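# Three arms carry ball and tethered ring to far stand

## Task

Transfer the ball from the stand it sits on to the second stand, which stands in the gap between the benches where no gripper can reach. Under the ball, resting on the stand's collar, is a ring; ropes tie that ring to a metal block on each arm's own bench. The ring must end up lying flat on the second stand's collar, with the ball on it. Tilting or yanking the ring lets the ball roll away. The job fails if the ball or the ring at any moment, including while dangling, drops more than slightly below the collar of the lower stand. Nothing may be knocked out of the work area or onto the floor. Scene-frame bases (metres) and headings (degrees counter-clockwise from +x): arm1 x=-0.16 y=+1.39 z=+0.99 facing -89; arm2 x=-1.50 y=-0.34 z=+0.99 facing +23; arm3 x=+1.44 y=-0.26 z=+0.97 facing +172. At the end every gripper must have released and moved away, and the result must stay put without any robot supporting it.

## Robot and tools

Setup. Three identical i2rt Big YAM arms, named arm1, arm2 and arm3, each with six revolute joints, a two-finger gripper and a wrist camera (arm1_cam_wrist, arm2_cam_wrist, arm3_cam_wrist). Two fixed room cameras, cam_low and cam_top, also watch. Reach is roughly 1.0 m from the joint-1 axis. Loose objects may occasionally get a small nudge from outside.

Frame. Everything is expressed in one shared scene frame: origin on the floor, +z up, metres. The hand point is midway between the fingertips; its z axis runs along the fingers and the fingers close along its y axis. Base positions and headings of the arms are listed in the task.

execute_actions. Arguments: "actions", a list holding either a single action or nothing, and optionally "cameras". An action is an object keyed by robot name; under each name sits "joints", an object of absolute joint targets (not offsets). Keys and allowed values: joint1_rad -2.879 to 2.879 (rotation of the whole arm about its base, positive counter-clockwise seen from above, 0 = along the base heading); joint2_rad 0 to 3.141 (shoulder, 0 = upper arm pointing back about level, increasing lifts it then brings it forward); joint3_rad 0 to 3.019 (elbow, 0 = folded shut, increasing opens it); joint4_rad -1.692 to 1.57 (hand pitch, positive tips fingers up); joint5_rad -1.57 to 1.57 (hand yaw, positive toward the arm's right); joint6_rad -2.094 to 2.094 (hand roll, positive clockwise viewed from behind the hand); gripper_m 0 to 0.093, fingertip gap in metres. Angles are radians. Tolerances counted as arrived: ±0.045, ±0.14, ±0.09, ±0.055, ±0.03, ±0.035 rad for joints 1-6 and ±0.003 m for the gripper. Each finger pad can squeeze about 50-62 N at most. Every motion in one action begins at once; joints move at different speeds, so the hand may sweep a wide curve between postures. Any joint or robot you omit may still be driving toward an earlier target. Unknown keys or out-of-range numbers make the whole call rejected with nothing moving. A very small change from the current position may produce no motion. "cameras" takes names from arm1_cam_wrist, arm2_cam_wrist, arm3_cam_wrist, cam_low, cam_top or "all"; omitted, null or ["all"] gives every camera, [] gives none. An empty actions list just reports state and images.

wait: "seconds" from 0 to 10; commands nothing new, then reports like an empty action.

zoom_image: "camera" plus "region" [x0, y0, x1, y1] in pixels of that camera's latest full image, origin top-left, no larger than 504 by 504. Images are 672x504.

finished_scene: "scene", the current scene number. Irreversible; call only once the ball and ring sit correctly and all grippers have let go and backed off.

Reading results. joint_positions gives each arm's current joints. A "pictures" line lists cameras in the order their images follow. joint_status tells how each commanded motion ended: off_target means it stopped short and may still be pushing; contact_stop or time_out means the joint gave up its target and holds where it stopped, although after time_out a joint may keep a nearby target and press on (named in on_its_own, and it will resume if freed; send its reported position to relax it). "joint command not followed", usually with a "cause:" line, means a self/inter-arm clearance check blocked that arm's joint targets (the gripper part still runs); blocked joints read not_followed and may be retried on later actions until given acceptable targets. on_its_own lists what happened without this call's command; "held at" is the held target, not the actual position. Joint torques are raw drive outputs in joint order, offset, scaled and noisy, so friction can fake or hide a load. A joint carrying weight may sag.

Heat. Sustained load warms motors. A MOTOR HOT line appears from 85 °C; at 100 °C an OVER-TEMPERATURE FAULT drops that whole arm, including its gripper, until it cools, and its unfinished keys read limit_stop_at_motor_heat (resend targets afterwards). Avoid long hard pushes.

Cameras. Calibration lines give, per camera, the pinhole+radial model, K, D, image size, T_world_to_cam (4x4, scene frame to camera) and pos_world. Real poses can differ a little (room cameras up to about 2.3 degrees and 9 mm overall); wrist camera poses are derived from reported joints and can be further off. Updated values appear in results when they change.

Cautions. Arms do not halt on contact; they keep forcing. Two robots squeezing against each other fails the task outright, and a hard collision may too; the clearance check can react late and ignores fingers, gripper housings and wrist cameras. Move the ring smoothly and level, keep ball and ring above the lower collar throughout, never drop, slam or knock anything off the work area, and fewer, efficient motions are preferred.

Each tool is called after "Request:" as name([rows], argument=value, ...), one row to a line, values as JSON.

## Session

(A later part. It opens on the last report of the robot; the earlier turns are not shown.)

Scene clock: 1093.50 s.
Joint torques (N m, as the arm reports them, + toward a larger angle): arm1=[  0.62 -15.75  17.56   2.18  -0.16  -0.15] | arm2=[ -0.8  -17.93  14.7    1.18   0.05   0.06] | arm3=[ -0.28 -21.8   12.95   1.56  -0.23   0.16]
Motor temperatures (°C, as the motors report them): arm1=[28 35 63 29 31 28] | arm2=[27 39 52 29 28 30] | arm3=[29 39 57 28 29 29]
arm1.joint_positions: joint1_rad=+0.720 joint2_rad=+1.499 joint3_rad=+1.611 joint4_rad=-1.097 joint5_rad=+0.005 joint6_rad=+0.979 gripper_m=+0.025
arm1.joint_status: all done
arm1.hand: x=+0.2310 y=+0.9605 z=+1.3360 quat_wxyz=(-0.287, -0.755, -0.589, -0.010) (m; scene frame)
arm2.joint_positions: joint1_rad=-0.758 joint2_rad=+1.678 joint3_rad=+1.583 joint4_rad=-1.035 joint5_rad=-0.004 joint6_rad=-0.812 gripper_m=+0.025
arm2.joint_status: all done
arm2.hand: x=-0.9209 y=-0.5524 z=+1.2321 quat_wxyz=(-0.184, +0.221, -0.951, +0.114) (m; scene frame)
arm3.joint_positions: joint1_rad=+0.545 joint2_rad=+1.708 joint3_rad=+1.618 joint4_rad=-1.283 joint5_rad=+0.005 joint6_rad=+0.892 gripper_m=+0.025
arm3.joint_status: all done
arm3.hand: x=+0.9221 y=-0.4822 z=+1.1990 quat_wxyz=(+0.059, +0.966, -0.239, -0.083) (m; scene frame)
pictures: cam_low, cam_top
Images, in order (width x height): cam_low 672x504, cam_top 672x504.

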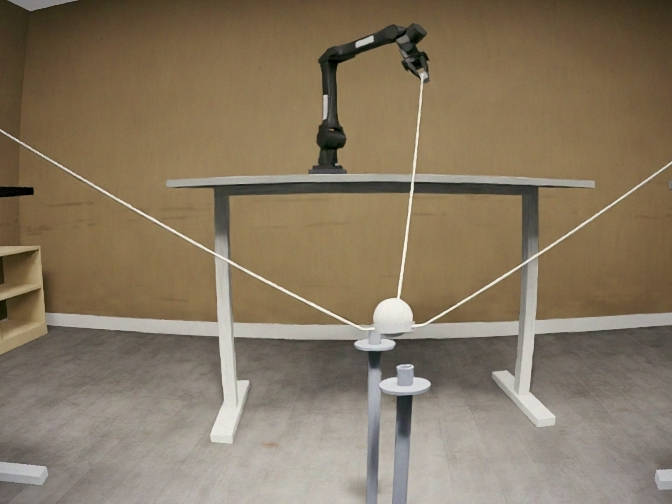

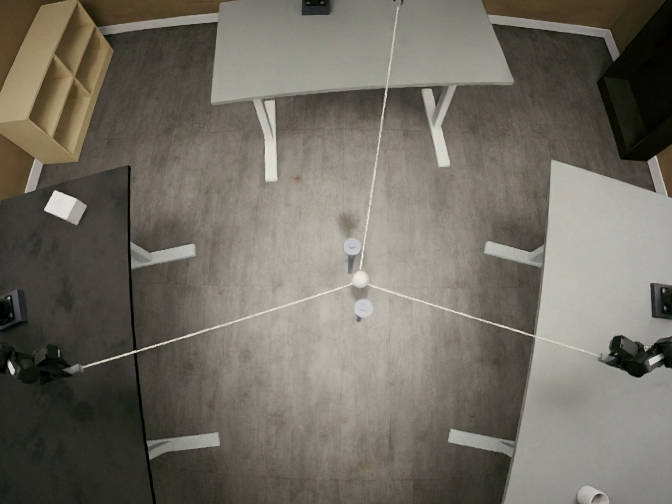

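Request:
execute_actions([
  {"arm1":{"joints":{"joint1_rad":0.697,"joint2_rad":1.544,"joint3_rad":1.741,"joint4_rad":-1.051,"joint6_rad":0.933}},"arm2":{"joints":{"joint1_rad":-0.812,"joint2_rad":1.710,"joint3_rad":1.6825,"joint4_rad":-1.010,"joint6_rad":-0.870}},"arm3":{"joints":{"joint1_rad":0.607,"joint4_rad":-1.235,"joint6_rad":0.9555}}},
], cameras=["cam_low","cam_top"])

Request:
zoom_image(camera="cam_low", region=[340, 275, 450, 405])

Scene clock: 1114.17 s.
Joint torques (N m, as the arm reports them, + toward a larger angle): arm1=[  0.62 -16.95  17.56   2.22  -0.16  -0.17] | arm2=[ -1.04 -18.43  14.85   1.24   0.06   0.06] | arm3=[  1.28 -21.94  12.9    1.63  -0.29   0.  ]
Motor temperatures (°C, as the motors report them): arm1=[28 35 64 29 31 28] | arm2=[27 40 52 29 28 30] | arm3=[29 39 57 28 29 29]
arm1.joint_positions: joint1_rad=+0.691 joint2_rad=+1.559 joint3_rad=+1.665 joint4_rad=-1.073 joint5_rad=+0.005 joint6_rad=+0.949 gripper_m=+0.025
arm1.joint_status: all done
arm1.hand: x=+0.2357 y=+0.9292 z=+1.3337 quat_wxyz=(-0.297, -0.753, -0.588, -0.002) (m; scene frame)
arm2.joint_positions: joint1_rad=-0.801 joint2_rad=+1.710 joint3_rad=+1.618 joint4_rad=-1.020 joint5_rad=-0.004 joint6_rad=-0.862 gripper_m=+0.025
arm2.joint_status: all done
arm2.hand: x=-0.9162 y=-0.5834 z=+1.2316 quat_wxyz=(-0.186, +0.223, -0.948, +0.128) (m; scene frame)
arm3.joint_positions: joint1_rad=+0.597 joint2_rad=+1.708 joint3_rad=+1.618 joint4_rad=-1.251 joint5_rad=+0.005 joint6_rad=+0.948 gripper_m=+0.025
arm3.joint_status: all done
arm3.hand: x=+0.9276 y=-0.5125 z=+1.2006 quat_wxyz=(+0.074, +0.964, -0.240, -0.092) (m; scene frame)
pictures: cam_low, cam_top
Images, in order (width x height): cam_low 672x504, cam_top 672x504.

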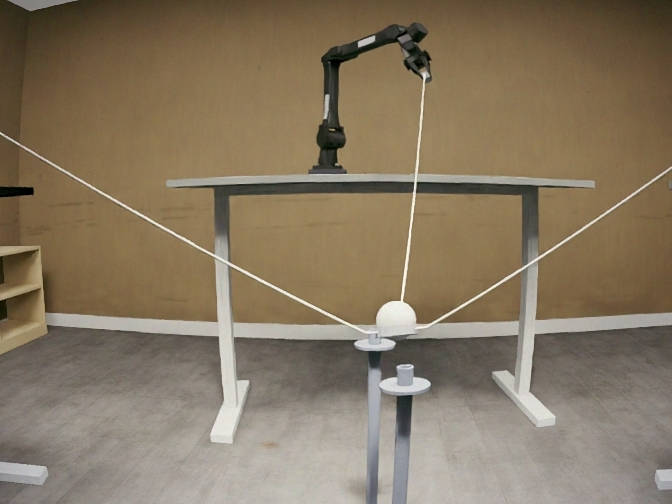

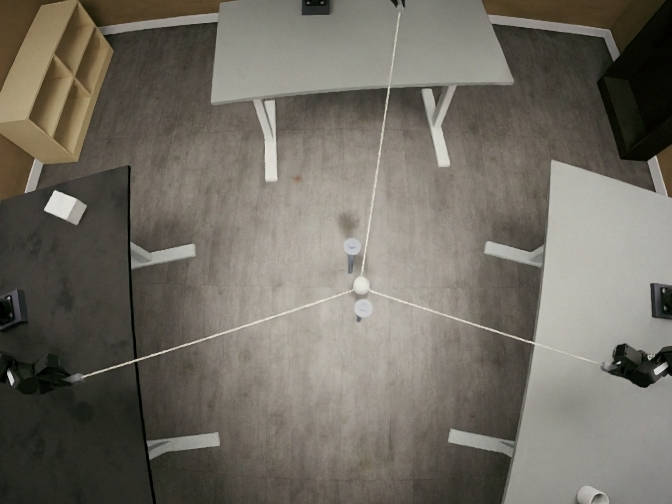

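Region (340, 275, 450, 405) of cam_low's 672x504 image, scaled by 3.877, with more detail than that image has; it fills the left 426 columns of this view, and the rest is white.

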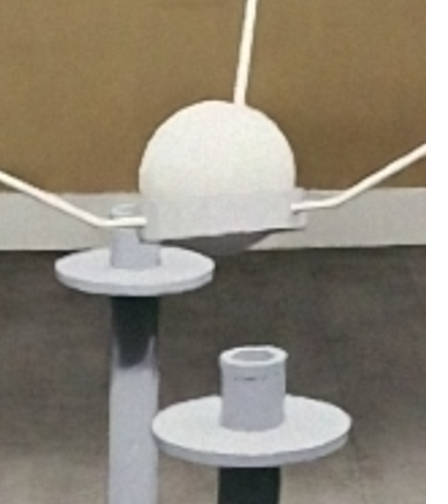

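Request:
execute_actions([
  {"arm1":{"joints":{"joint1_rad":0.673,"joint2_rad":1.605,"joint3_rad":1.803,"joint4_rad":-1.027,"joint6_rad":0.898}},"arm2":{"joints":{"joint1_rad":-0.856,"joint2_rad":1.748,"joint3_rad":1.7285,"joint4_rad":-0.994,"joint6_rad":-0.925}},"arm3":{"joints":{"joint1_rad":0.662,"joint4_rad":-1.193,"joint6_rad":1.017}}},
], cameras=["cam_low","cam_top"])

Request:
zoom_image(camera="cam_low", region=[345, 280, 455, 410])

Scene clock: 1141.27 s.
Joint torques (N m, as the arm reports them, + toward a larger angle): arm1=[  0.41 -17.81  17.67   2.26  -0.16  -0.16] | arm2=[ -0.47 -19.03  14.89   1.27   0.06   0.07] | arm3=[  0.64 -22.11  12.87   1.77  -0.2    0.05]
Motor temperatures (°C, as the motors report them): arm1=[28 35 65 29 31 29] | arm2=[27 40 53 29 28 30] | arm3=[29 39 58 28 29 29]
arm1.joint_positions: joint1_rad=+0.668 joint2_rad=+1.620 joint3_rad=+1.726 joint4_rad=-1.049 joint5_rad=+0.005 joint6_rad=+0.914 gripper_m=+0.025
arm1.joint_status: all done
arm1.hand: x=+0.2425 y=+0.8986 z=+1.3321 quat_wxyz=(-0.308, -0.746, -0.590, +0.007) (m; scene frame)
arm2.joint_positions: joint1_rad=-0.844 joint2_rad=+1.748 joint3_rad=+1.664 joint4_rad=-1.005 joint5_rad=-0.004 joint6_rad=-0.917 gripper_m=+0.025
arm2.joint_status: all done
arm2.hand: x=-0.9098 y=-0.6165 z=+1.2317 quat_wxyz=(-0.188, +0.228, -0.944, +0.144) (m; scene frame)
arm3.joint_positions: joint1_rad=+0.652 joint2_rad=+1.708 joint3_rad=+1.618 joint4_rad=-1.211 joint5_rad=+0.005 joint6_rad=+1.010 gripper_m=+0.025
arm3.joint_status: all done
arm3.hand: x=+0.9341 y=-0.5451 z=+1.2030 quat_wxyz=(+0.092, +0.960, -0.243, -0.102) (m; scene frame)
pictures: cam_low, cam_top
Images, in order (width x height): cam_low 672x504, cam_top 672x504.

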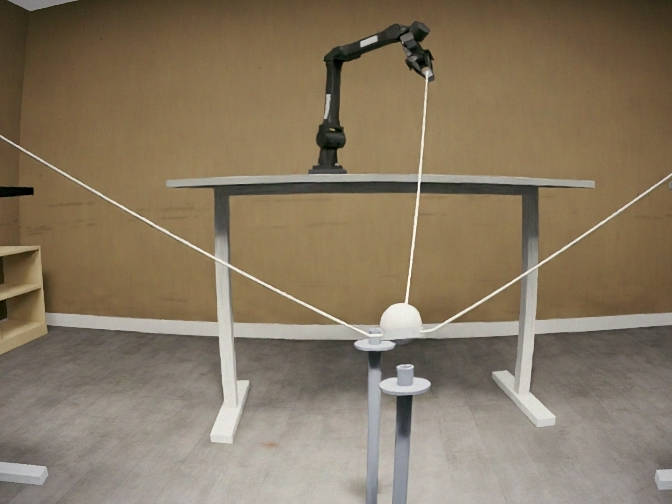

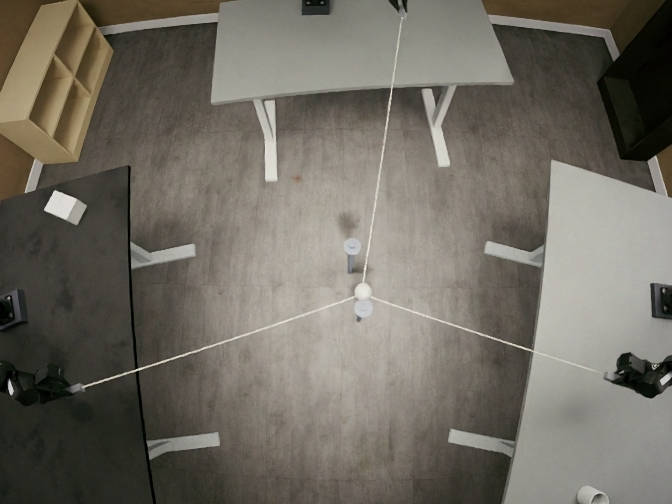

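Region (345, 280, 455, 410) of cam_low's 672x504 image, scaled by 3.877, with more detail than that image has; it fills the left 426 columns of this view, and the rest is white.

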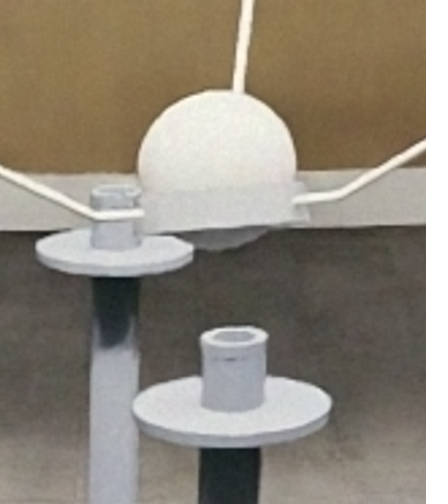

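Request:
execute_actions(actions=[], cameras=["cam_low","cam_top"])

Request:
zoom_image(camera="cam_low", region=[345, 280, 455, 410])

Request:
zoom_image(camera="cam_top", region=[335, 270, 395, 330])

Scene clock: 1150.47 s.
Joint torques (N m, as the arm reports them, + toward a larger angle): arm1=[  0.44 -17.83  17.68   2.26  -0.17  -0.17] | arm2=[ -0.39 -19.24  14.77   1.25   0.03   0.06] | arm3=[  1.08 -21.36  12.98   1.77  -0.24   0.07]
Motor temperatures (°C, as the motors report them): arm1=[28 35 66 29 31 29] | arm2=[27 40 53 29 28 30] | arm3=[29 39 58 28 29 29]
arm1.joint_positions: joint1_rad=+0.668 joint2_rad=+1.620 joint3_rad=+1.726 joint4_rad=-1.049 joint5_rad=+0.005 joint6_rad=+0.914 gripper_m=+0.025
arm1.joint_status: all done
arm1.hand: x=+0.2425 y=+0.8986 z=+1.3321 quat_wxyz=(-0.308, -0.746, -0.590, +0.007) (m; scene frame)
arm2.joint_positions: joint1_rad=-0.844 joint2_rad=+1.748 joint3_rad=+1.664 joint4_rad=-1.005 joint5_rad=-0.004 joint6_rad=-0.918 gripper_m=+0.025
arm2.joint_status: all done
arm2.hand: x=-0.9098 y=-0.6165 z=+1.2317 quat_wxyz=(-0.188, +0.229, -0.944, +0.144) (m; scene frame)
arm3.joint_positions: joint1_rad=+0.652 joint2_rad=+1.708 joint3_rad=+1.618 joint4_rad=-1.211 joint5_rad=+0.005 joint6_rad=+1.010 gripper_m=+0.025
arm3.joint_status: all done
arm3.hand: x=+0.9341 y=-0.5451 z=+1.2030 quat_wxyz=(+0.092, +0.960, -0.243, -0.101) (m; scene frame)
pictures: cam_low, cam_top
Images, in order (width x height): cam_low 672x504, cam_top 672x504.

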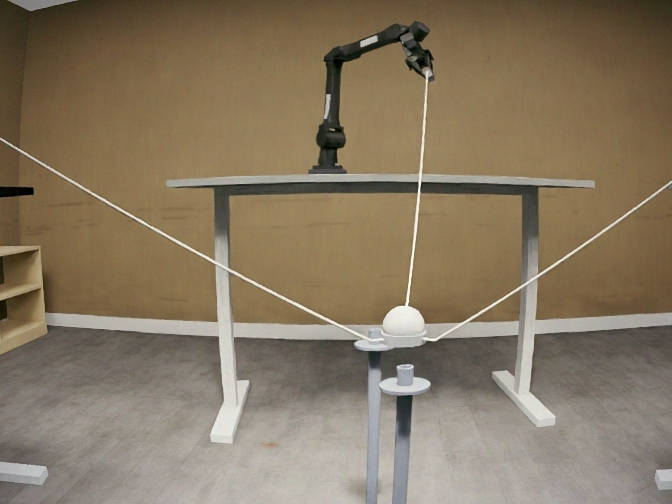

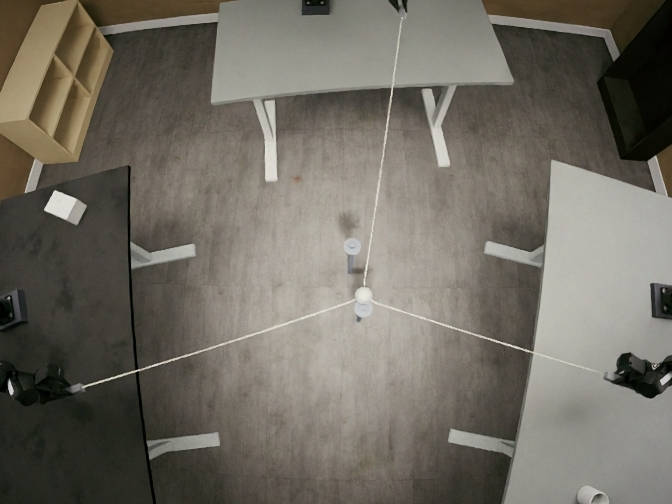

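Region (345, 280, 455, 410) of cam_low's 672x504 image, scaled by 3.877, with more detail than that image has; it fills the left 426 columns of this view, and the rest is white.

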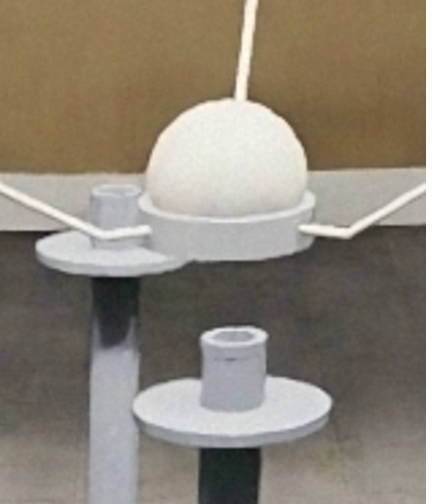

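Region (335, 270, 395, 330) of cam_top's 672x504 image, scaled by 8.400, with more detail than that image has.

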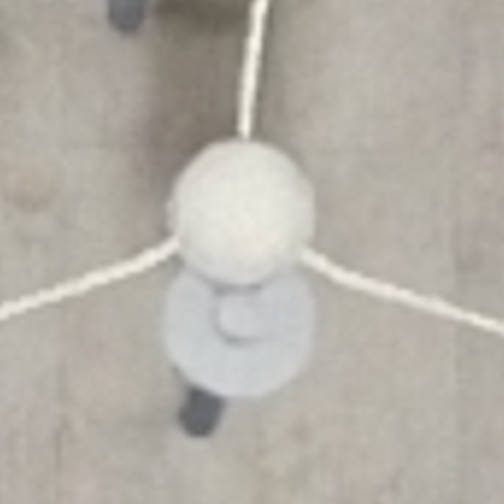

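Request:
execute_actions([
  {"arm1":{"joints":{"joint1_rad":0.651,"joint2_rad":1.652,"joint3_rad":1.854,"joint4_rad":-1.019,"joint6_rad":0.876}},"arm2":{"joints":{"joint1_rad":-0.888,"joint2_rad":1.775,"joint3_rad":1.762,"joint4_rad":-0.992,"joint6_rad":-0.96}},"arm3":{"joints":{"joint1_rad":0.699,"joint4_rad":-1.147,"joint6_rad":1.057}}},
], cameras=["cam_low"])

Scene clock: 1184.00 s.
Joint torques (N m, as the arm reports them, + toward a larger angle): arm1=[  0.42 -18.31  17.92   2.33  -0.17  -0.16] | arm2=[ -0.8  -18.94  15.03   1.27   0.04   0.09] | arm3=[  1.63 -21.58  12.77   1.88  -0.19  -0.02]
Motor temperatures (°C, as the motors report them): arm1=[28 36 67 29 31 29] | arm2=[27 41 54 29 28 30] | arm3=[29 39 59 28 29 29]
arm1.joint_positions: joint1_rad=+0.646 joint2_rad=+1.665 joint3_rad=+1.775 joint4_rad=-1.042 joint5_rad=+0.005 joint6_rad=+0.893 gripper_m=+0.025
arm1.joint_status: all done
arm1.hand: x=+0.2429 y=+0.8752 z=+1.3313 quat_wxyz=(-0.313, -0.745, -0.589, +0.013) (m; scene frame)
arm2.joint_positions: joint1_rad=-0.871 joint2_rad=+1.773 joint3_rad=+1.696 joint4_rad=-1.004 joint5_rad=-0.004 joint6_rad=-0.952 gripper_m=+0.025
arm2.joint_status: all done
arm2.hand: x=-0.9080 y=-0.6371 z=+1.2318 quat_wxyz=(-0.186, +0.232, -0.943, +0.152) (m; scene frame)
arm3.joint_positions: joint1_rad=+0.682 joint2_rad=+1.708 joint3_rad=+1.618 joint4_rad=-1.166 joint5_rad=+0.005 joint6_rad=+1.050 gripper_m=+0.025
arm3.joint_status: all done
arm3.hand: x=+0.9340 y=-0.5658 z=+1.2062 quat_wxyz=(+0.111, +0.956, -0.247, -0.114) (m; scene frame)
pictures: cam_low
Images, in order (width x height): cam_low 672x504.

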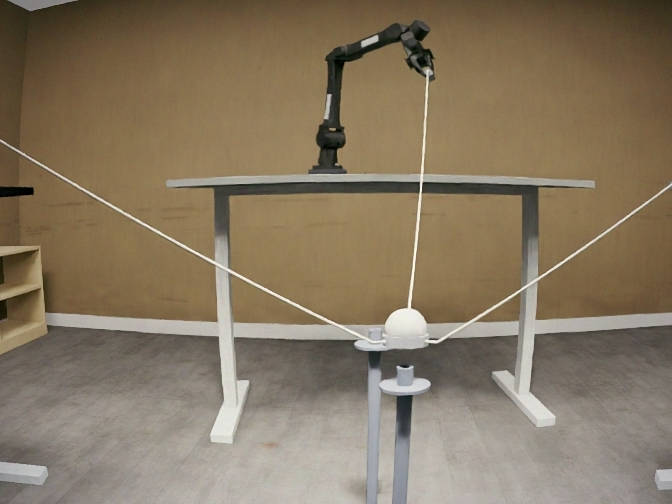

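Request:
execute_actions([
  {"arm1":{"joints":{"joint1_rad":0.631,"joint2_rad":1.702,"joint3_rad":1.914,"joint4_rad":-1.017,"joint6_rad":0.856}},"arm2":{"joints":{"joint1_rad":-0.9215,"joint2_rad":1.805,"joint3_rad":1.7995,"joint4_rad":-0.989,"joint6_rad":-0.995}},"arm3":{"joints":{"joint1_rad":0.737,"joint3_rad":1.616,"joint4_rad":-1.072,"joint6_rad":1.10}}},
], cameras=["cam_low"])

Scene clock: 1212.83 s.
Joint torques (N m, as the arm reports them, + toward a larger angle): arm1=[  0.44 -19.16  18.04   2.3   -0.17  -0.15] | arm2=[ -0.62 -20.1   15.04   1.33   0.03   0.08] | arm3=[  1.06 -22.12   8.51   2.17  -0.22   0.02]
Motor temperatures (°C, as the motors report them): arm1=[28 36 68 29 31 29] | arm2=[27 41 54 29 28 30] | arm3=[29 39 59 28 29 29]
arm1.joint_positions: joint1_rad=+0.627 joint2_rad=+1.716 joint3_rad=+1.834 joint4_rad=-1.040 joint5_rad=+0.005 joint6_rad=+0.873 gripper_m=+0.025
arm1.joint_status: all done
arm1.hand: x=+0.2449 y=+0.8512 z=+1.3303 quat_wxyz=(-0.318, -0.744, -0.588, +0.020) (m; scene frame)
arm2.joint_positions: joint1_rad=-0.907 joint2_rad=+1.804 joint3_rad=+1.733 joint4_rad=-1.001 joint5_rad=-0.004 joint6_rad=-0.987 gripper_m=+0.025
arm2.joint_status: all done
arm2.hand: x=-0.9074 y=-0.6642 z=+1.2305 quat_wxyz=(-0.184, +0.231, -0.942, +0.162) (m; scene frame)
arm3.joint_positions: joint1_rad=+0.722 joint2_rad=+1.708 joint3_rad=+1.608 joint4_rad=-1.095 joint5_rad=+0.005 joint6_rad=+1.093 gripper_m=+0.025
arm3.joint_status: all done
arm3.hand: x=+0.9352 y=-0.5938 z=+1.2076 quat_wxyz=(+0.139, +0.950, -0.247, -0.129) (m; scene frame)
pictures: cam_low
Images, in order (width x height): cam_low 672x504.

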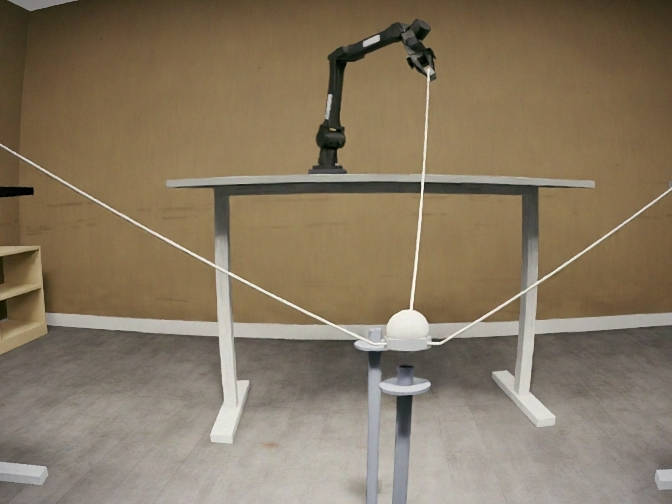

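Request:
execute_actions(actions=[], cameras=["cam_low","cam_top"])

Request:
zoom_image(camera="cam_low", region=[360, 300, 450, 400])

Request:
zoom_image(camera="cam_top", region=[335, 275, 395, 335])

Scene clock: 1223.33 s.
Joint torques (N m, as the arm reports them, + toward a larger angle): arm1=[  0.5  -19.18  18.02   2.32  -0.17  -0.17] | arm2=[ -0.76 -20.02  15.08   1.31   0.04   0.06] | arm3=[  1.28 -21.55   8.48   2.14  -0.21   0.02]
Motor temperatures (°C, as the motors report them): arm1=[28 36 68 29 31 29] | arm2=[27 41 55 29 28 30] | arm3=[29 39 56 28 29 29]
arm1.joint_positions: joint1_rad=+0.627 joint2_rad=+1.716 joint3_rad=+1.834 joint4_rad=-1.040 joint5_rad=+0.005 joint6_rad=+0.872 gripper_m=+0.025
arm1.joint_status: all done
arm1.hand: x=+0.2449 y=+0.8512 z=+1.3303 quat_wxyz=(-0.318, -0.743, -0.588, +0.020) (m; scene frame)
arm2.joint_positions: joint1_rad=-0.907 joint2_rad=+1.804 joint3_rad=+1.733 joint4_rad=-1.001 joint5_rad=-0.004 joint6_rad=-0.987 gripper_m=+0.025
arm2.joint_status: all done
arm2.hand: x=-0.9074 y=-0.6642 z=+1.2305 quat_wxyz=(-0.184, +0.231, -0.942, +0.162) (m; scene frame)
arm3.joint_positions: joint1_rad=+0.722 joint2_rad=+1.708 joint3_rad=+1.608 joint4_rad=-1.095 joint5_rad=+0.005 joint6_rad=+1.094 gripper_m=+0.025
arm3.joint_status: all done
arm3.hand: x=+0.9352 y=-0.5938 z=+1.2076 quat_wxyz=(+0.139, +0.950, -0.248, -0.129) (m; scene frame)
pictures: cam_low, cam_top
Images, in order (width x height): cam_low 672x504, cam_top 672x504.

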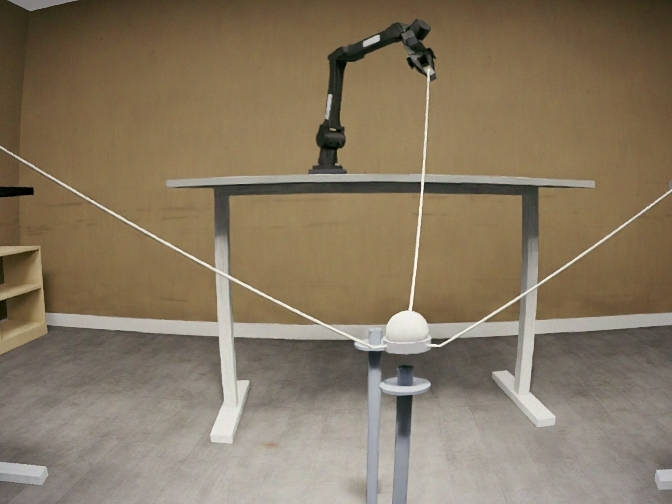

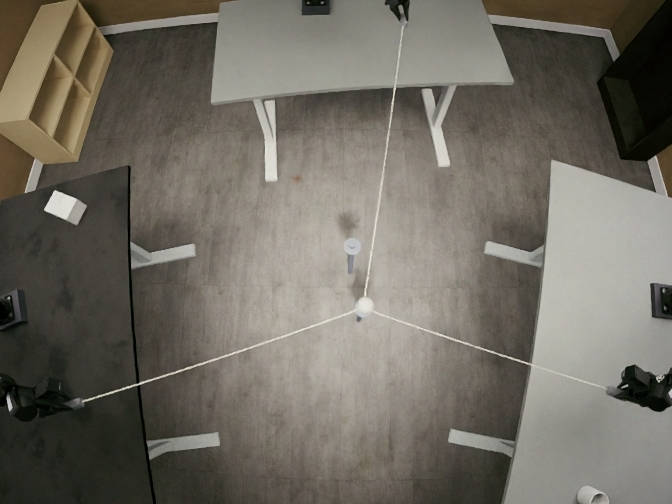

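Region (360, 300, 450, 400) of cam_low's 672x504 image, scaled by 5.040, with more detail than that image has; it fills the left 454 columns of this view, and the rest is white.

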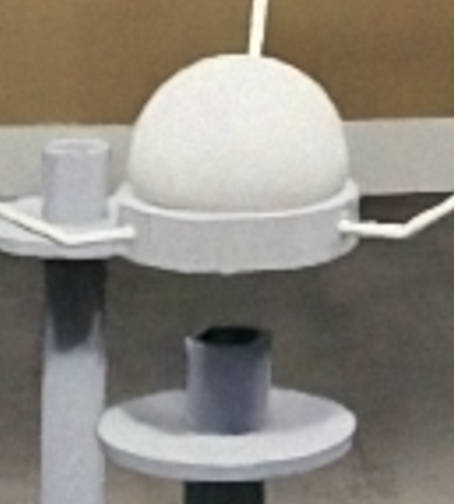

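Region (335, 275, 395, 335) of cam_top's 672x504 image, scaled by 8.400, with more detail than that image has.

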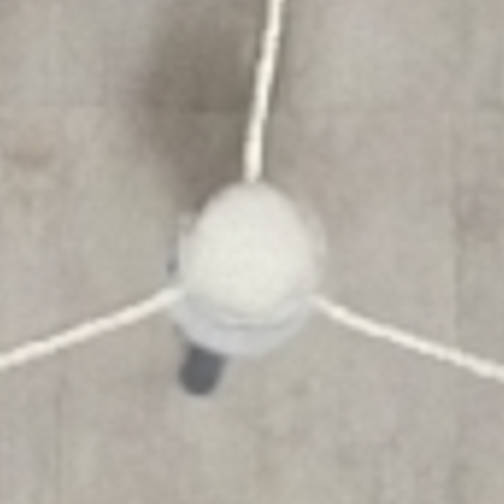

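Request:
execute_actions([
  {"arm1":{"joints":{"joint3_rad":1.818,"joint4_rad":-0.989}},"arm2":{"joints":{"joint3_rad":1.704,"joint4_rad":-0.943}},"arm3":{"joints":{"joint3_rad":1.567,"joint4_rad":-1.015}}},
], cameras=["cam_low"])

Scene clock: 1236.83 s.
Joint torques (N m, as the arm reports them, + toward a larger angle): arm1=[  0.44 -19.53  13.13   2.33  -0.17  -0.16] | arm2=[ -0.59 -20.52  10.65   1.47   0.05   0.08] | arm3=[  1.43 -21.65   8.72   1.97  -0.21   0.04]
Motor temperatures (°C, as the motors report them): arm1=[28 37 68 29 31 29] | arm2=[27 41 55 29 28 30] | arm3=[29 39 54 28 29 29]
arm1.joint_positions: joint1_rad=+0.627 joint2_rad=+1.719 joint3_rad=+1.793 joint4_rad=-1.013 joint5_rad=+0.005 joint6_rad=+0.872 gripper_m=+0.025
arm1.joint_status: all done
arm1.hand: x=+0.2442 y=+0.8515 z=+1.3108 quat_wxyz=(-0.310, -0.745, -0.590, +0.020) (m; scene frame)
arm2.joint_positions: joint1_rad=-0.907 joint2_rad=+1.808 joint3_rad=+1.698 joint4_rad=-0.956 joint5_rad=-0.004 joint6_rad=-0.988 gripper_m=+0.025
arm2.joint_status: all done
arm2.hand: x=-0.9064 y=-0.6646 z=+1.2156 quat_wxyz=(-0.186, +0.231, -0.941, +0.164) (m; scene frame)
arm3.joint_positions: joint1_rad=+0.722 joint2_rad=+1.708 joint3_rad=+1.554 joint4_rad=-1.037 joint5_rad=+0.005 joint6_rad=+1.094 gripper_m=+0.025
arm3.joint_status: all done
arm3.hand: x=+0.9364 y=-0.5929 z=+1.1877 quat_wxyz=(+0.140, +0.950, -0.247, -0.131) (m; scene frame)
pictures: cam_low
Images, in order (width x height): cam_low 672x504.

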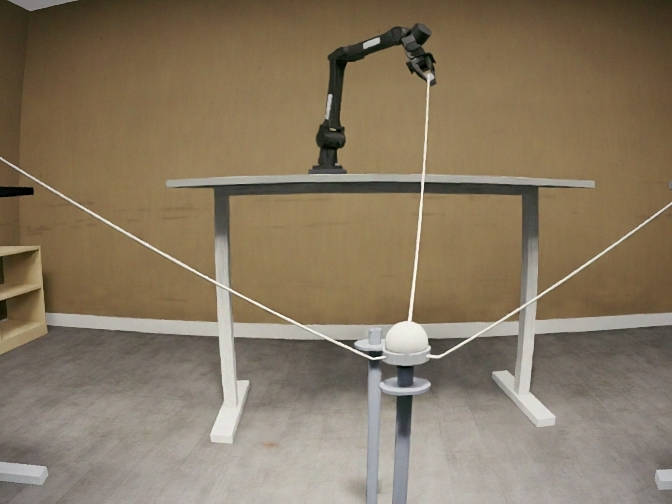

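Request:
wait(seconds=4)

Request:
zoom_image(camera="cam_low", region=[360, 310, 450, 400])

Request:
zoom_image(camera="cam_top", region=[340, 282, 388, 330])

Scene clock: 1246.33 s.
Joint torques (N m, as the arm reports them, + toward a larger angle): arm1=[  0.56 -19.53  13.18   2.36  -0.17  -0.16] | arm2=[ -0.55 -20.17  10.56   1.35   0.05   0.06] | arm3=[  0.71 -21.88   8.79   2.15  -0.18   0.06]
Motor temperatures (°C, as the motors report them): arm1=[28 37 65 29 31 29] | arm2=[27 41 52 29 28 30] | arm3=[29 39 54 28 29 29]
arm1.joint_positions: joint1_rad=+0.627 joint2_rad=+1.719 joint3_rad=+1.793 joint4_rad=-1.013 joint5_rad=+0.005 joint6_rad=+0.872 gripper_m=+0.025
arm1.joint_status: all done
arm1.hand: x=+0.2442 y=+0.8515 z=+1.3108 quat_wxyz=(-0.310, -0.745, -0.590, +0.020) (m; scene frame)
arm2.joint_positions: joint1_rad=-0.907 joint2_rad=+1.808 joint3_rad=+1.698 joint4_rad=-0.956 joint5_rad=-0.004 joint6_rad=-0.988 gripper_m=+0.025
arm2.joint_status: all done
arm2.hand: x=-0.9064 y=-0.6646 z=+1.2156 quat_wxyz=(-0.186, +0.231, -0.941, +0.164) (m; scene frame)
arm3.joint_positions: joint1_rad=+0.722 joint2_rad=+1.708 joint3_rad=+1.554 joint4_rad=-1.037 joint5_rad=+0.005 joint6_rad=+1.094 gripper_m=+0.025
arm3.joint_status: all done
arm3.hand: x=+0.9364 y=-0.5929 z=+1.1877 quat_wxyz=(+0.140, +0.950, -0.247, -0.131) (m; scene frame)
wait: 4.00 s; at rest from the start
pictures: arm1_cam_wrist, arm2_cam_wrist, arm3_cam_wrist, cam_low, cam_top
camera_calibration (this result's frames):
arm1_cam_wrist: T_world_to_cam=[[-0.896515, 0.117189, -0.427233, 0.678479], [0.0617529, 0.988021, 0.141427, -1.03896], [0.438689, 0.100409, -0.893012, 1.09812], [0, 0, 0, 1]] pos_world=[0.190692, 0.836744, 1.41744]
arm2_cam_wrist: T_world_to_cam=[[0.361244, -0.841699, 0.401304, -0.72441], [-0.919935, -0.251361, 0.300895, -1.36814], [-0.152391, -0.47787, -0.865111, 0.718258], [0, 0, 0, 1]] pos_world=[-0.887452, -0.610397, 1.32375]
arm3_cam_wrist: T_world_to_cam=[[0.431924, 0.847663, -0.308073, 0.460393], [0.871512, -0.304328, 0.384515, -1.44507], [0.232184, -0.434571, -0.870195, 0.686268], [0, 0, 0, 1]] pos_world=[0.901204, -0.531803, 1.29467]
Images, in order (width x height): arm1_cam_wrist 672x504, arm2_cam_wrist 672x504, arm3_cam_wrist 672x504, cam_low 672x504, cam_top 672x504.

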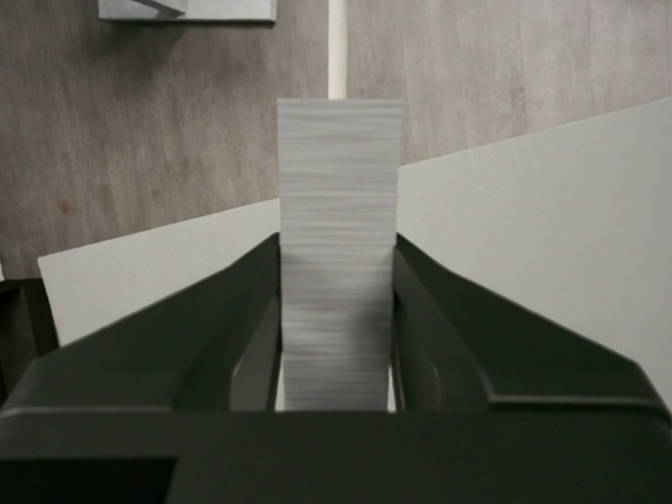

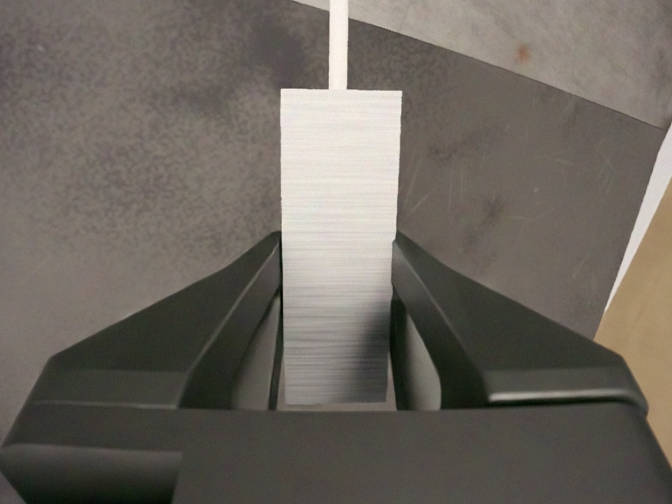

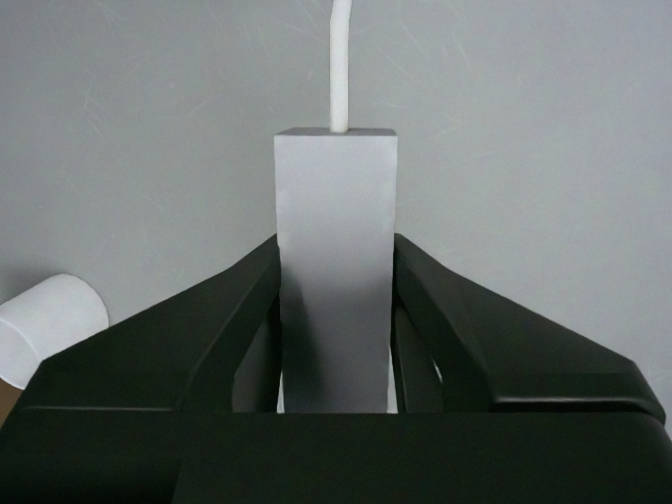

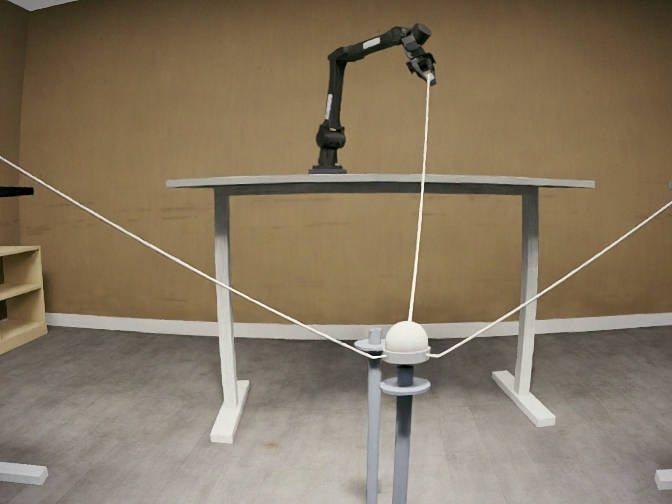

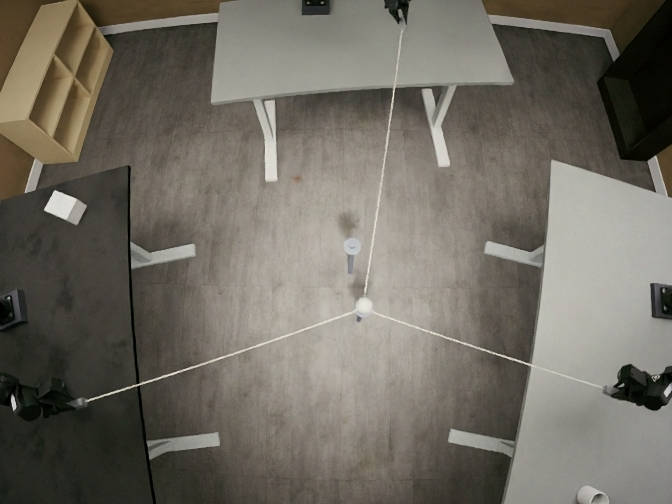

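Region (360, 310, 450, 400) of cam_low's 672x504 image, scaled by 5.600, with more detail than that image has.

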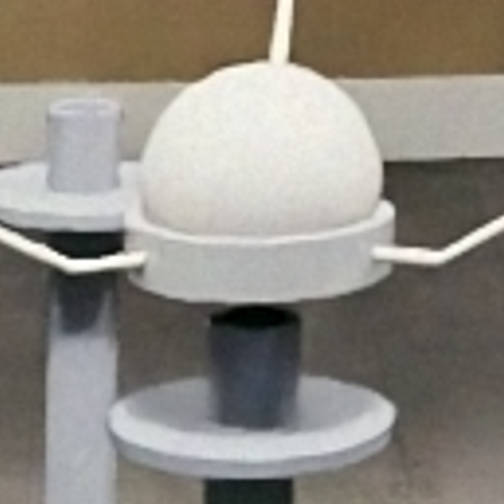

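Region (340, 282, 388, 330) of cam_top's 672x504 image, scaled by 10.500, with more detail than that image has.

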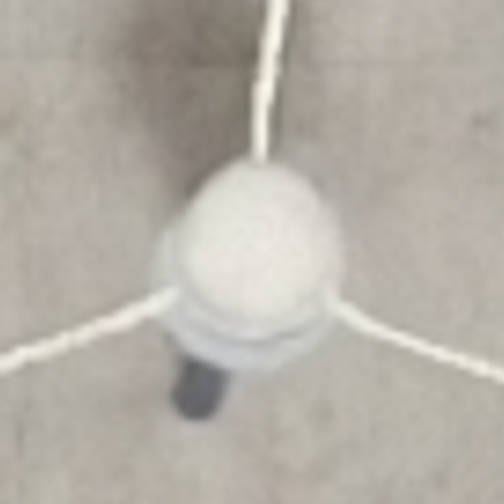

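Request:
execute_actions([
  {"arm1":{"joints":{"joint3_rad":1.782,"joint4_rad":-0.972}},"arm2":{"joints":{"joint3_rad":1.680,"joint4_rad":-0.915}},"arm3":{"joints":{"joint3_rad":1.543,"joint4_rad":-0.985}}},
], cameras=["cam_low","cam_top"])

Request:
zoom_image(camera="cam_low", region=[360, 310, 450, 400])

Request:
zoom_image(camera="cam_top", region=[340, 282, 388, 330])

Scene clock: 1276.20 s.
Joint torques (N m, as the arm reports them, + toward a larger angle): arm1=[  0.49 -19.4   12.91   2.38  -0.16  -0.15] | arm2=[ -1.18 -19.82  10.4    1.51   0.04   0.06] | arm3=[  0.52 -22.1    8.54   2.28  -0.24   0.04]
Motor temperatures (°C, as the motors report them): arm1=[28 37 63 29 31 29] | arm2=[27 42 50 30 28 30] | arm3=[29 39 53 28 29 29]
arm1.joint_positions: joint1_rad=+0.627 joint2_rad=+1.719 joint3_rad=+1.760 joint4_rad=-0.997 joint5_rad=+0.004 joint6_rad=+0.871 gripper_m=+0.025
arm1.joint_status: all done
arm1.hand: x=+0.2425 y=+0.8536 z=+1.2958 quat_wxyz=(-0.301, -0.747, -0.592, +0.019) (m; scene frame)
arm2.joint_positions: joint1_rad=-0.907 joint2_rad=+1.808 joint3_rad=+1.676 joint4_rad=-0.932 joint5_rad=-0.004 joint6_rad=-0.988 gripper_m=+0.025
arm2.joint_status: all done
arm2.hand: x=-0.9068 y=-0.6646 z=+1.2078 quat_wxyz=(-0.187, +0.231, -0.941, +0.165) (m; scene frame)
arm3.joint_positions: joint1_rad=+0.722 joint2_rad=+1.708 joint3_rad=+1.534 joint4_rad=-1.009 joint5_rad=+0.005 joint6_rad=+1.094 gripper_m=+0.025
arm3.joint_status: all done
arm3.hand: x=+0.9359 y=-0.5932 z=+1.1808 quat_wxyz=(+0.143, +0.949, -0.247, -0.133) (m; scene frame)
pictures: cam_low, cam_top
Images, in order (width x height): cam_low 672x504, cam_top 672x504.

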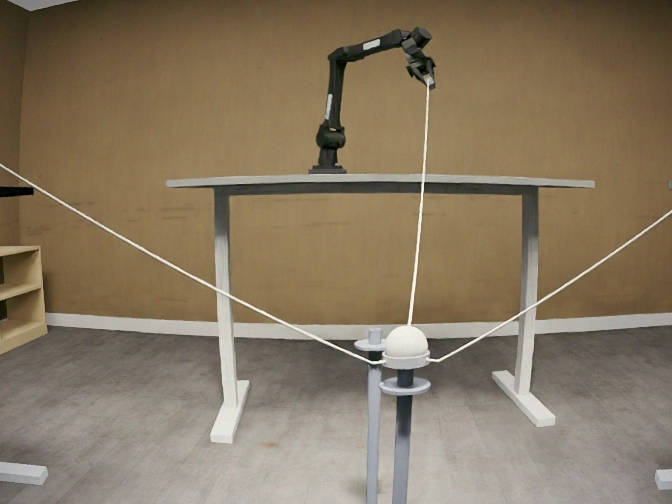

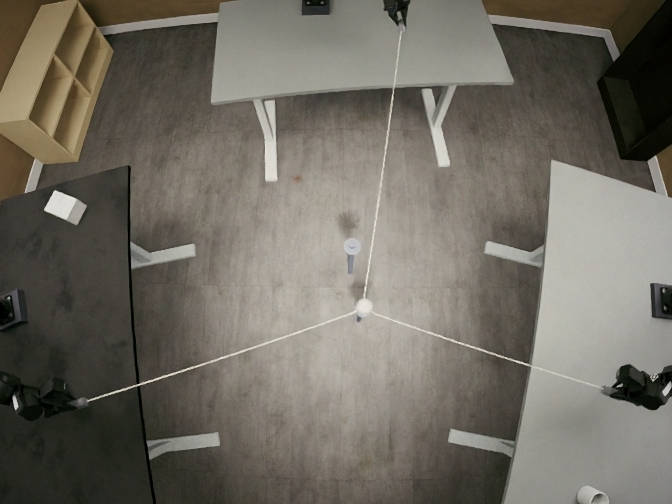

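Region (360, 310, 450, 400) of cam_low's 672x504 image, scaled by 5.600, with more detail than that image has.

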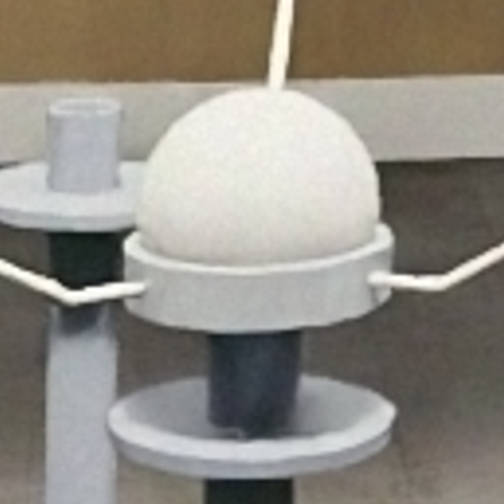

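Region (340, 282, 388, 330) of cam_top's 672x504 image, scaled by 10.500, with more detail than that image has.

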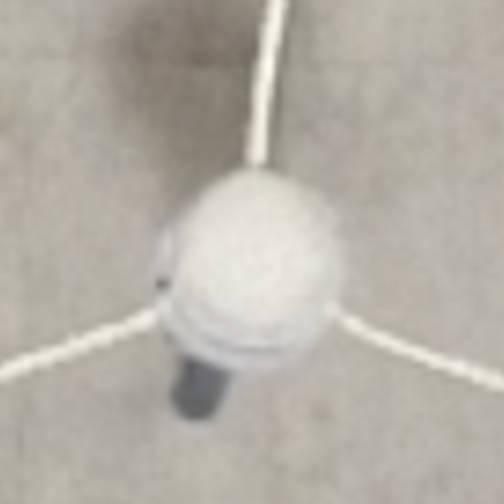

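Request:
execute_actions([
  {"arm1":{"joints":{"joint3_rad":1.744,"joint4_rad":-0.937}},"arm2":{"joints":{"joint3_rad":1.637,"joint4_rad":-0.862}},"arm3":{"joints":{"joint3_rad":1.500,"joint4_rad":-0.930}}},
], cameras=["cam_low","cam_top"])

Request:
zoom_image(camera="cam_low", region=[360, 310, 450, 400])

Scene clock: 1289.33 s.
Joint torques (N m, as the arm reports them, + toward a larger angle): arm1=[  0.49 -19.39  12.85   2.42  -0.15  -0.15] | arm2=[ -0.74 -19.33  10.42   1.6    0.03   0.05] | arm3=[  0.89 -21.16   8.42   2.2   -0.24   0.02]
Motor temperatures (°C, as the motors report them): arm1=[28 37 62 29 31 29] | arm2=[27 42 49 30 28 30] | arm3=[29 39 53 28 29 29]
arm1.joint_positions: joint1_rad=+0.627 joint2_rad=+1.719 joint3_rad=+1.723 joint4_rad=-0.963 joint5_rad=+0.004 joint6_rad=+0.871 gripper_m=+0.025
arm1.joint_status: all done
arm1.hand: x=+0.2420 y=+0.8538 z=+1.2811 quat_wxyz=(-0.300, -0.747, -0.593, +0.019) (m; scene frame)
arm2.joint_positions: joint1_rad=-0.907 joint2_rad=+1.808 joint3_rad=+1.632 joint4_rad=-0.879 joint5_rad=-0.004 joint6_rad=-0.988 gripper_m=+0.025
arm2.joint_status: all done
arm2.hand: x=-0.9076 y=-0.6641 z=+1.1920 quat_wxyz=(-0.190, +0.231, -0.940, +0.167) (m; scene frame)
arm3.joint_positions: joint1_rad=+0.722 joint2_rad=+1.707 joint3_rad=+1.489 joint4_rad=-0.954 joint5_rad=+0.005 joint6_rad=+1.094 gripper_m=+0.025
arm3.joint_status: all done
arm3.hand: x=+0.9366 y=-0.5927 z=+1.1653 quat_wxyz=(+0.147, +0.948, -0.247, -0.137) (m; scene frame)
pictures: cam_low, cam_top
Images, in order (width x height): cam_low 672x504, cam_top 672x504.

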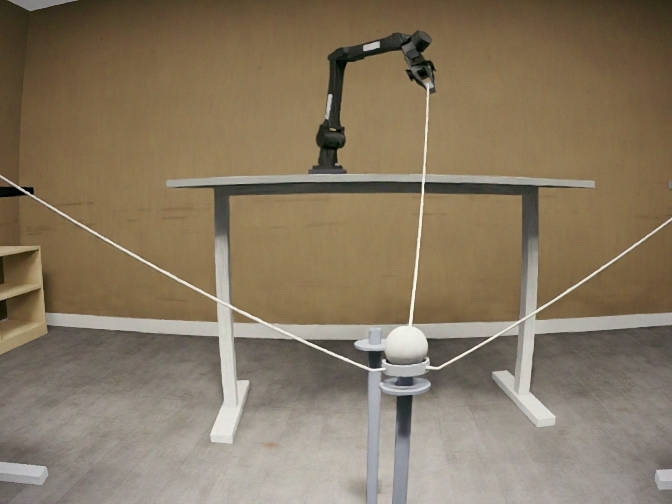

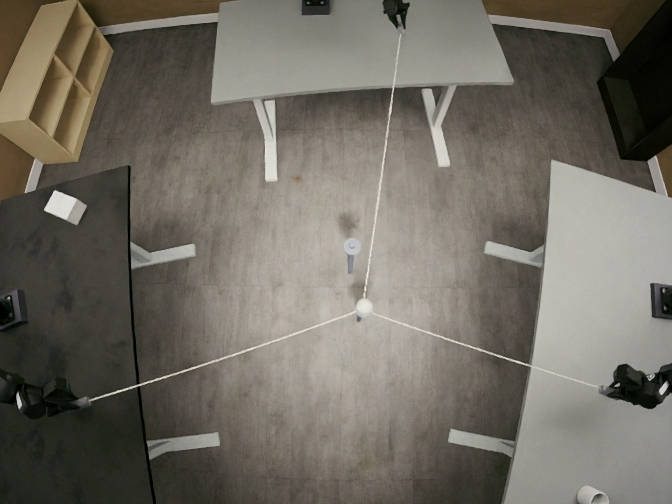

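Region (360, 310, 450, 400) of cam_low's 672x504 image, scaled by 5.600, with more detail than that image has.

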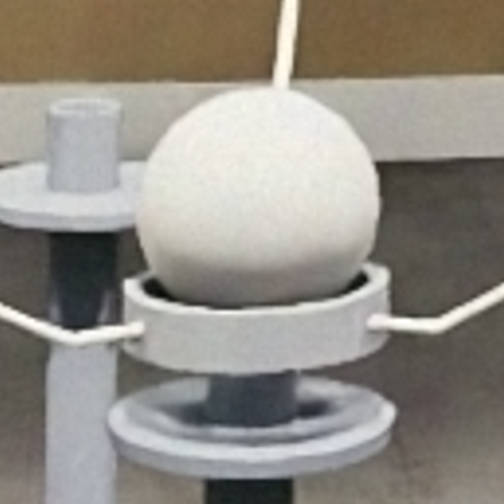

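Request:
execute_actions([
  {"arm1":{"joints":{"joint3_rad":1.686,"joint4_rad":-0.877}},"arm2":{"joints":{"joint3_rad":1.571,"joint4_rad":-0.772}},"arm3":{"joints":{"joint3_rad":1.434,"joint4_rad":-0.837}}},
], cameras=["cam_low","cam_top"])

Request:
zoom_image(camera="cam_low", region=[360, 310, 450, 400])

Scene clock: 1302.93 s.
Joint torques (N m, as the arm reports them, + toward a larger angle): arm1=[  0.45 -19.18  13.09   2.4   -0.15  -0.15] | arm2=[ -0.7  -19.96  10.59   1.53   0.04   0.06] | arm3=[  1.05 -21.7    8.86   2.3   -0.2    0.  ]
Motor temperatures (°C, as the motors report them): arm1=[28 37 62 30 31 29] | arm2=[27 42 49 30 28 30] | arm3=[29 39 52 28 29 29]
arm1.joint_positions: joint1_rad=+0.627 joint2_rad=+1.719 joint3_rad=+1.662 joint4_rad=-0.903 joint5_rad=+0.004 joint6_rad=+0.871 gripper_m=+0.025
arm1.joint_status: all done
arm1.hand: x=+0.2412 y=+0.8543 z=+1.2576 quat_wxyz=(-0.299, -0.748, -0.593, +0.019) (m; scene frame)
arm2.joint_positions: joint1_rad=-0.907 joint2_rad=+1.808 joint3_rad=+1.563 joint4_rad=-0.789 joint5_rad=-0.004 joint6_rad=-0.988 gripper_m=+0.025
arm2.joint_status: all done
arm2.hand: x=-0.9084 y=-0.6634 z=+1.1685 quat_wxyz=(-0.197, +0.230, -0.937, +0.174) (m; scene frame)
arm3.joint_positions: joint1_rad=+0.722 joint2_rad=+1.706 joint3_rad=+1.422 joint4_rad=-0.862 joint5_rad=+0.005 joint6_rad=+1.094 gripper_m=+0.025
arm3.joint_status: all done
arm3.hand: x=+0.9373 y=-0.5921 z=+1.1430 quat_wxyz=(+0.156, +0.945, -0.246, -0.145) (m; scene frame)
pictures: cam_low, cam_top
Images, in order (width x height): cam_low 672x504, cam_top 672x504.

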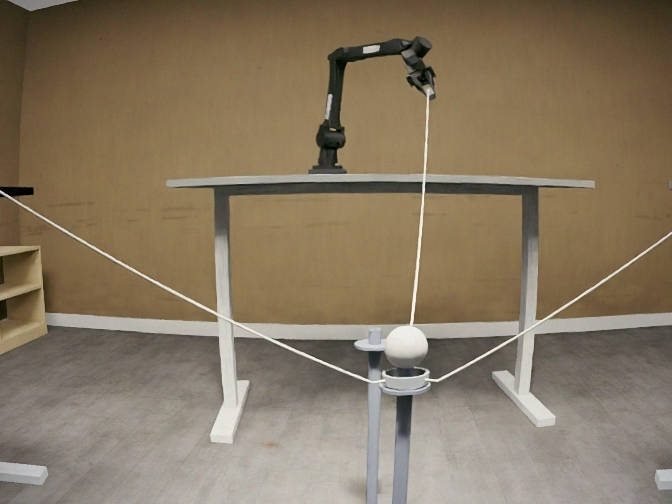

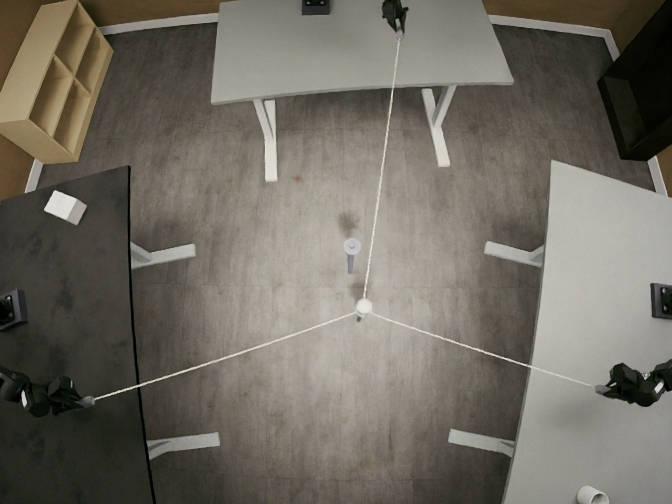

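Region (360, 310, 450, 400) of cam_low's 672x504 image, scaled by 5.600, with more detail than that image has.

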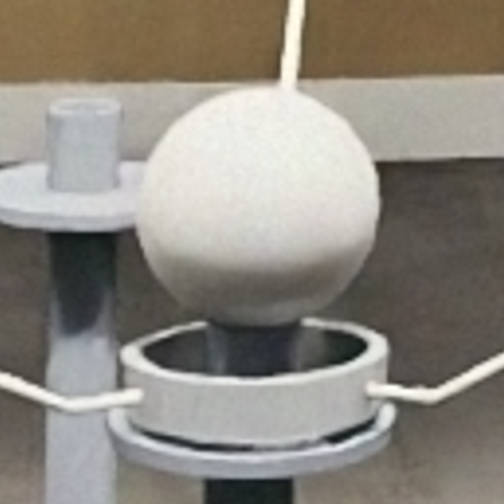

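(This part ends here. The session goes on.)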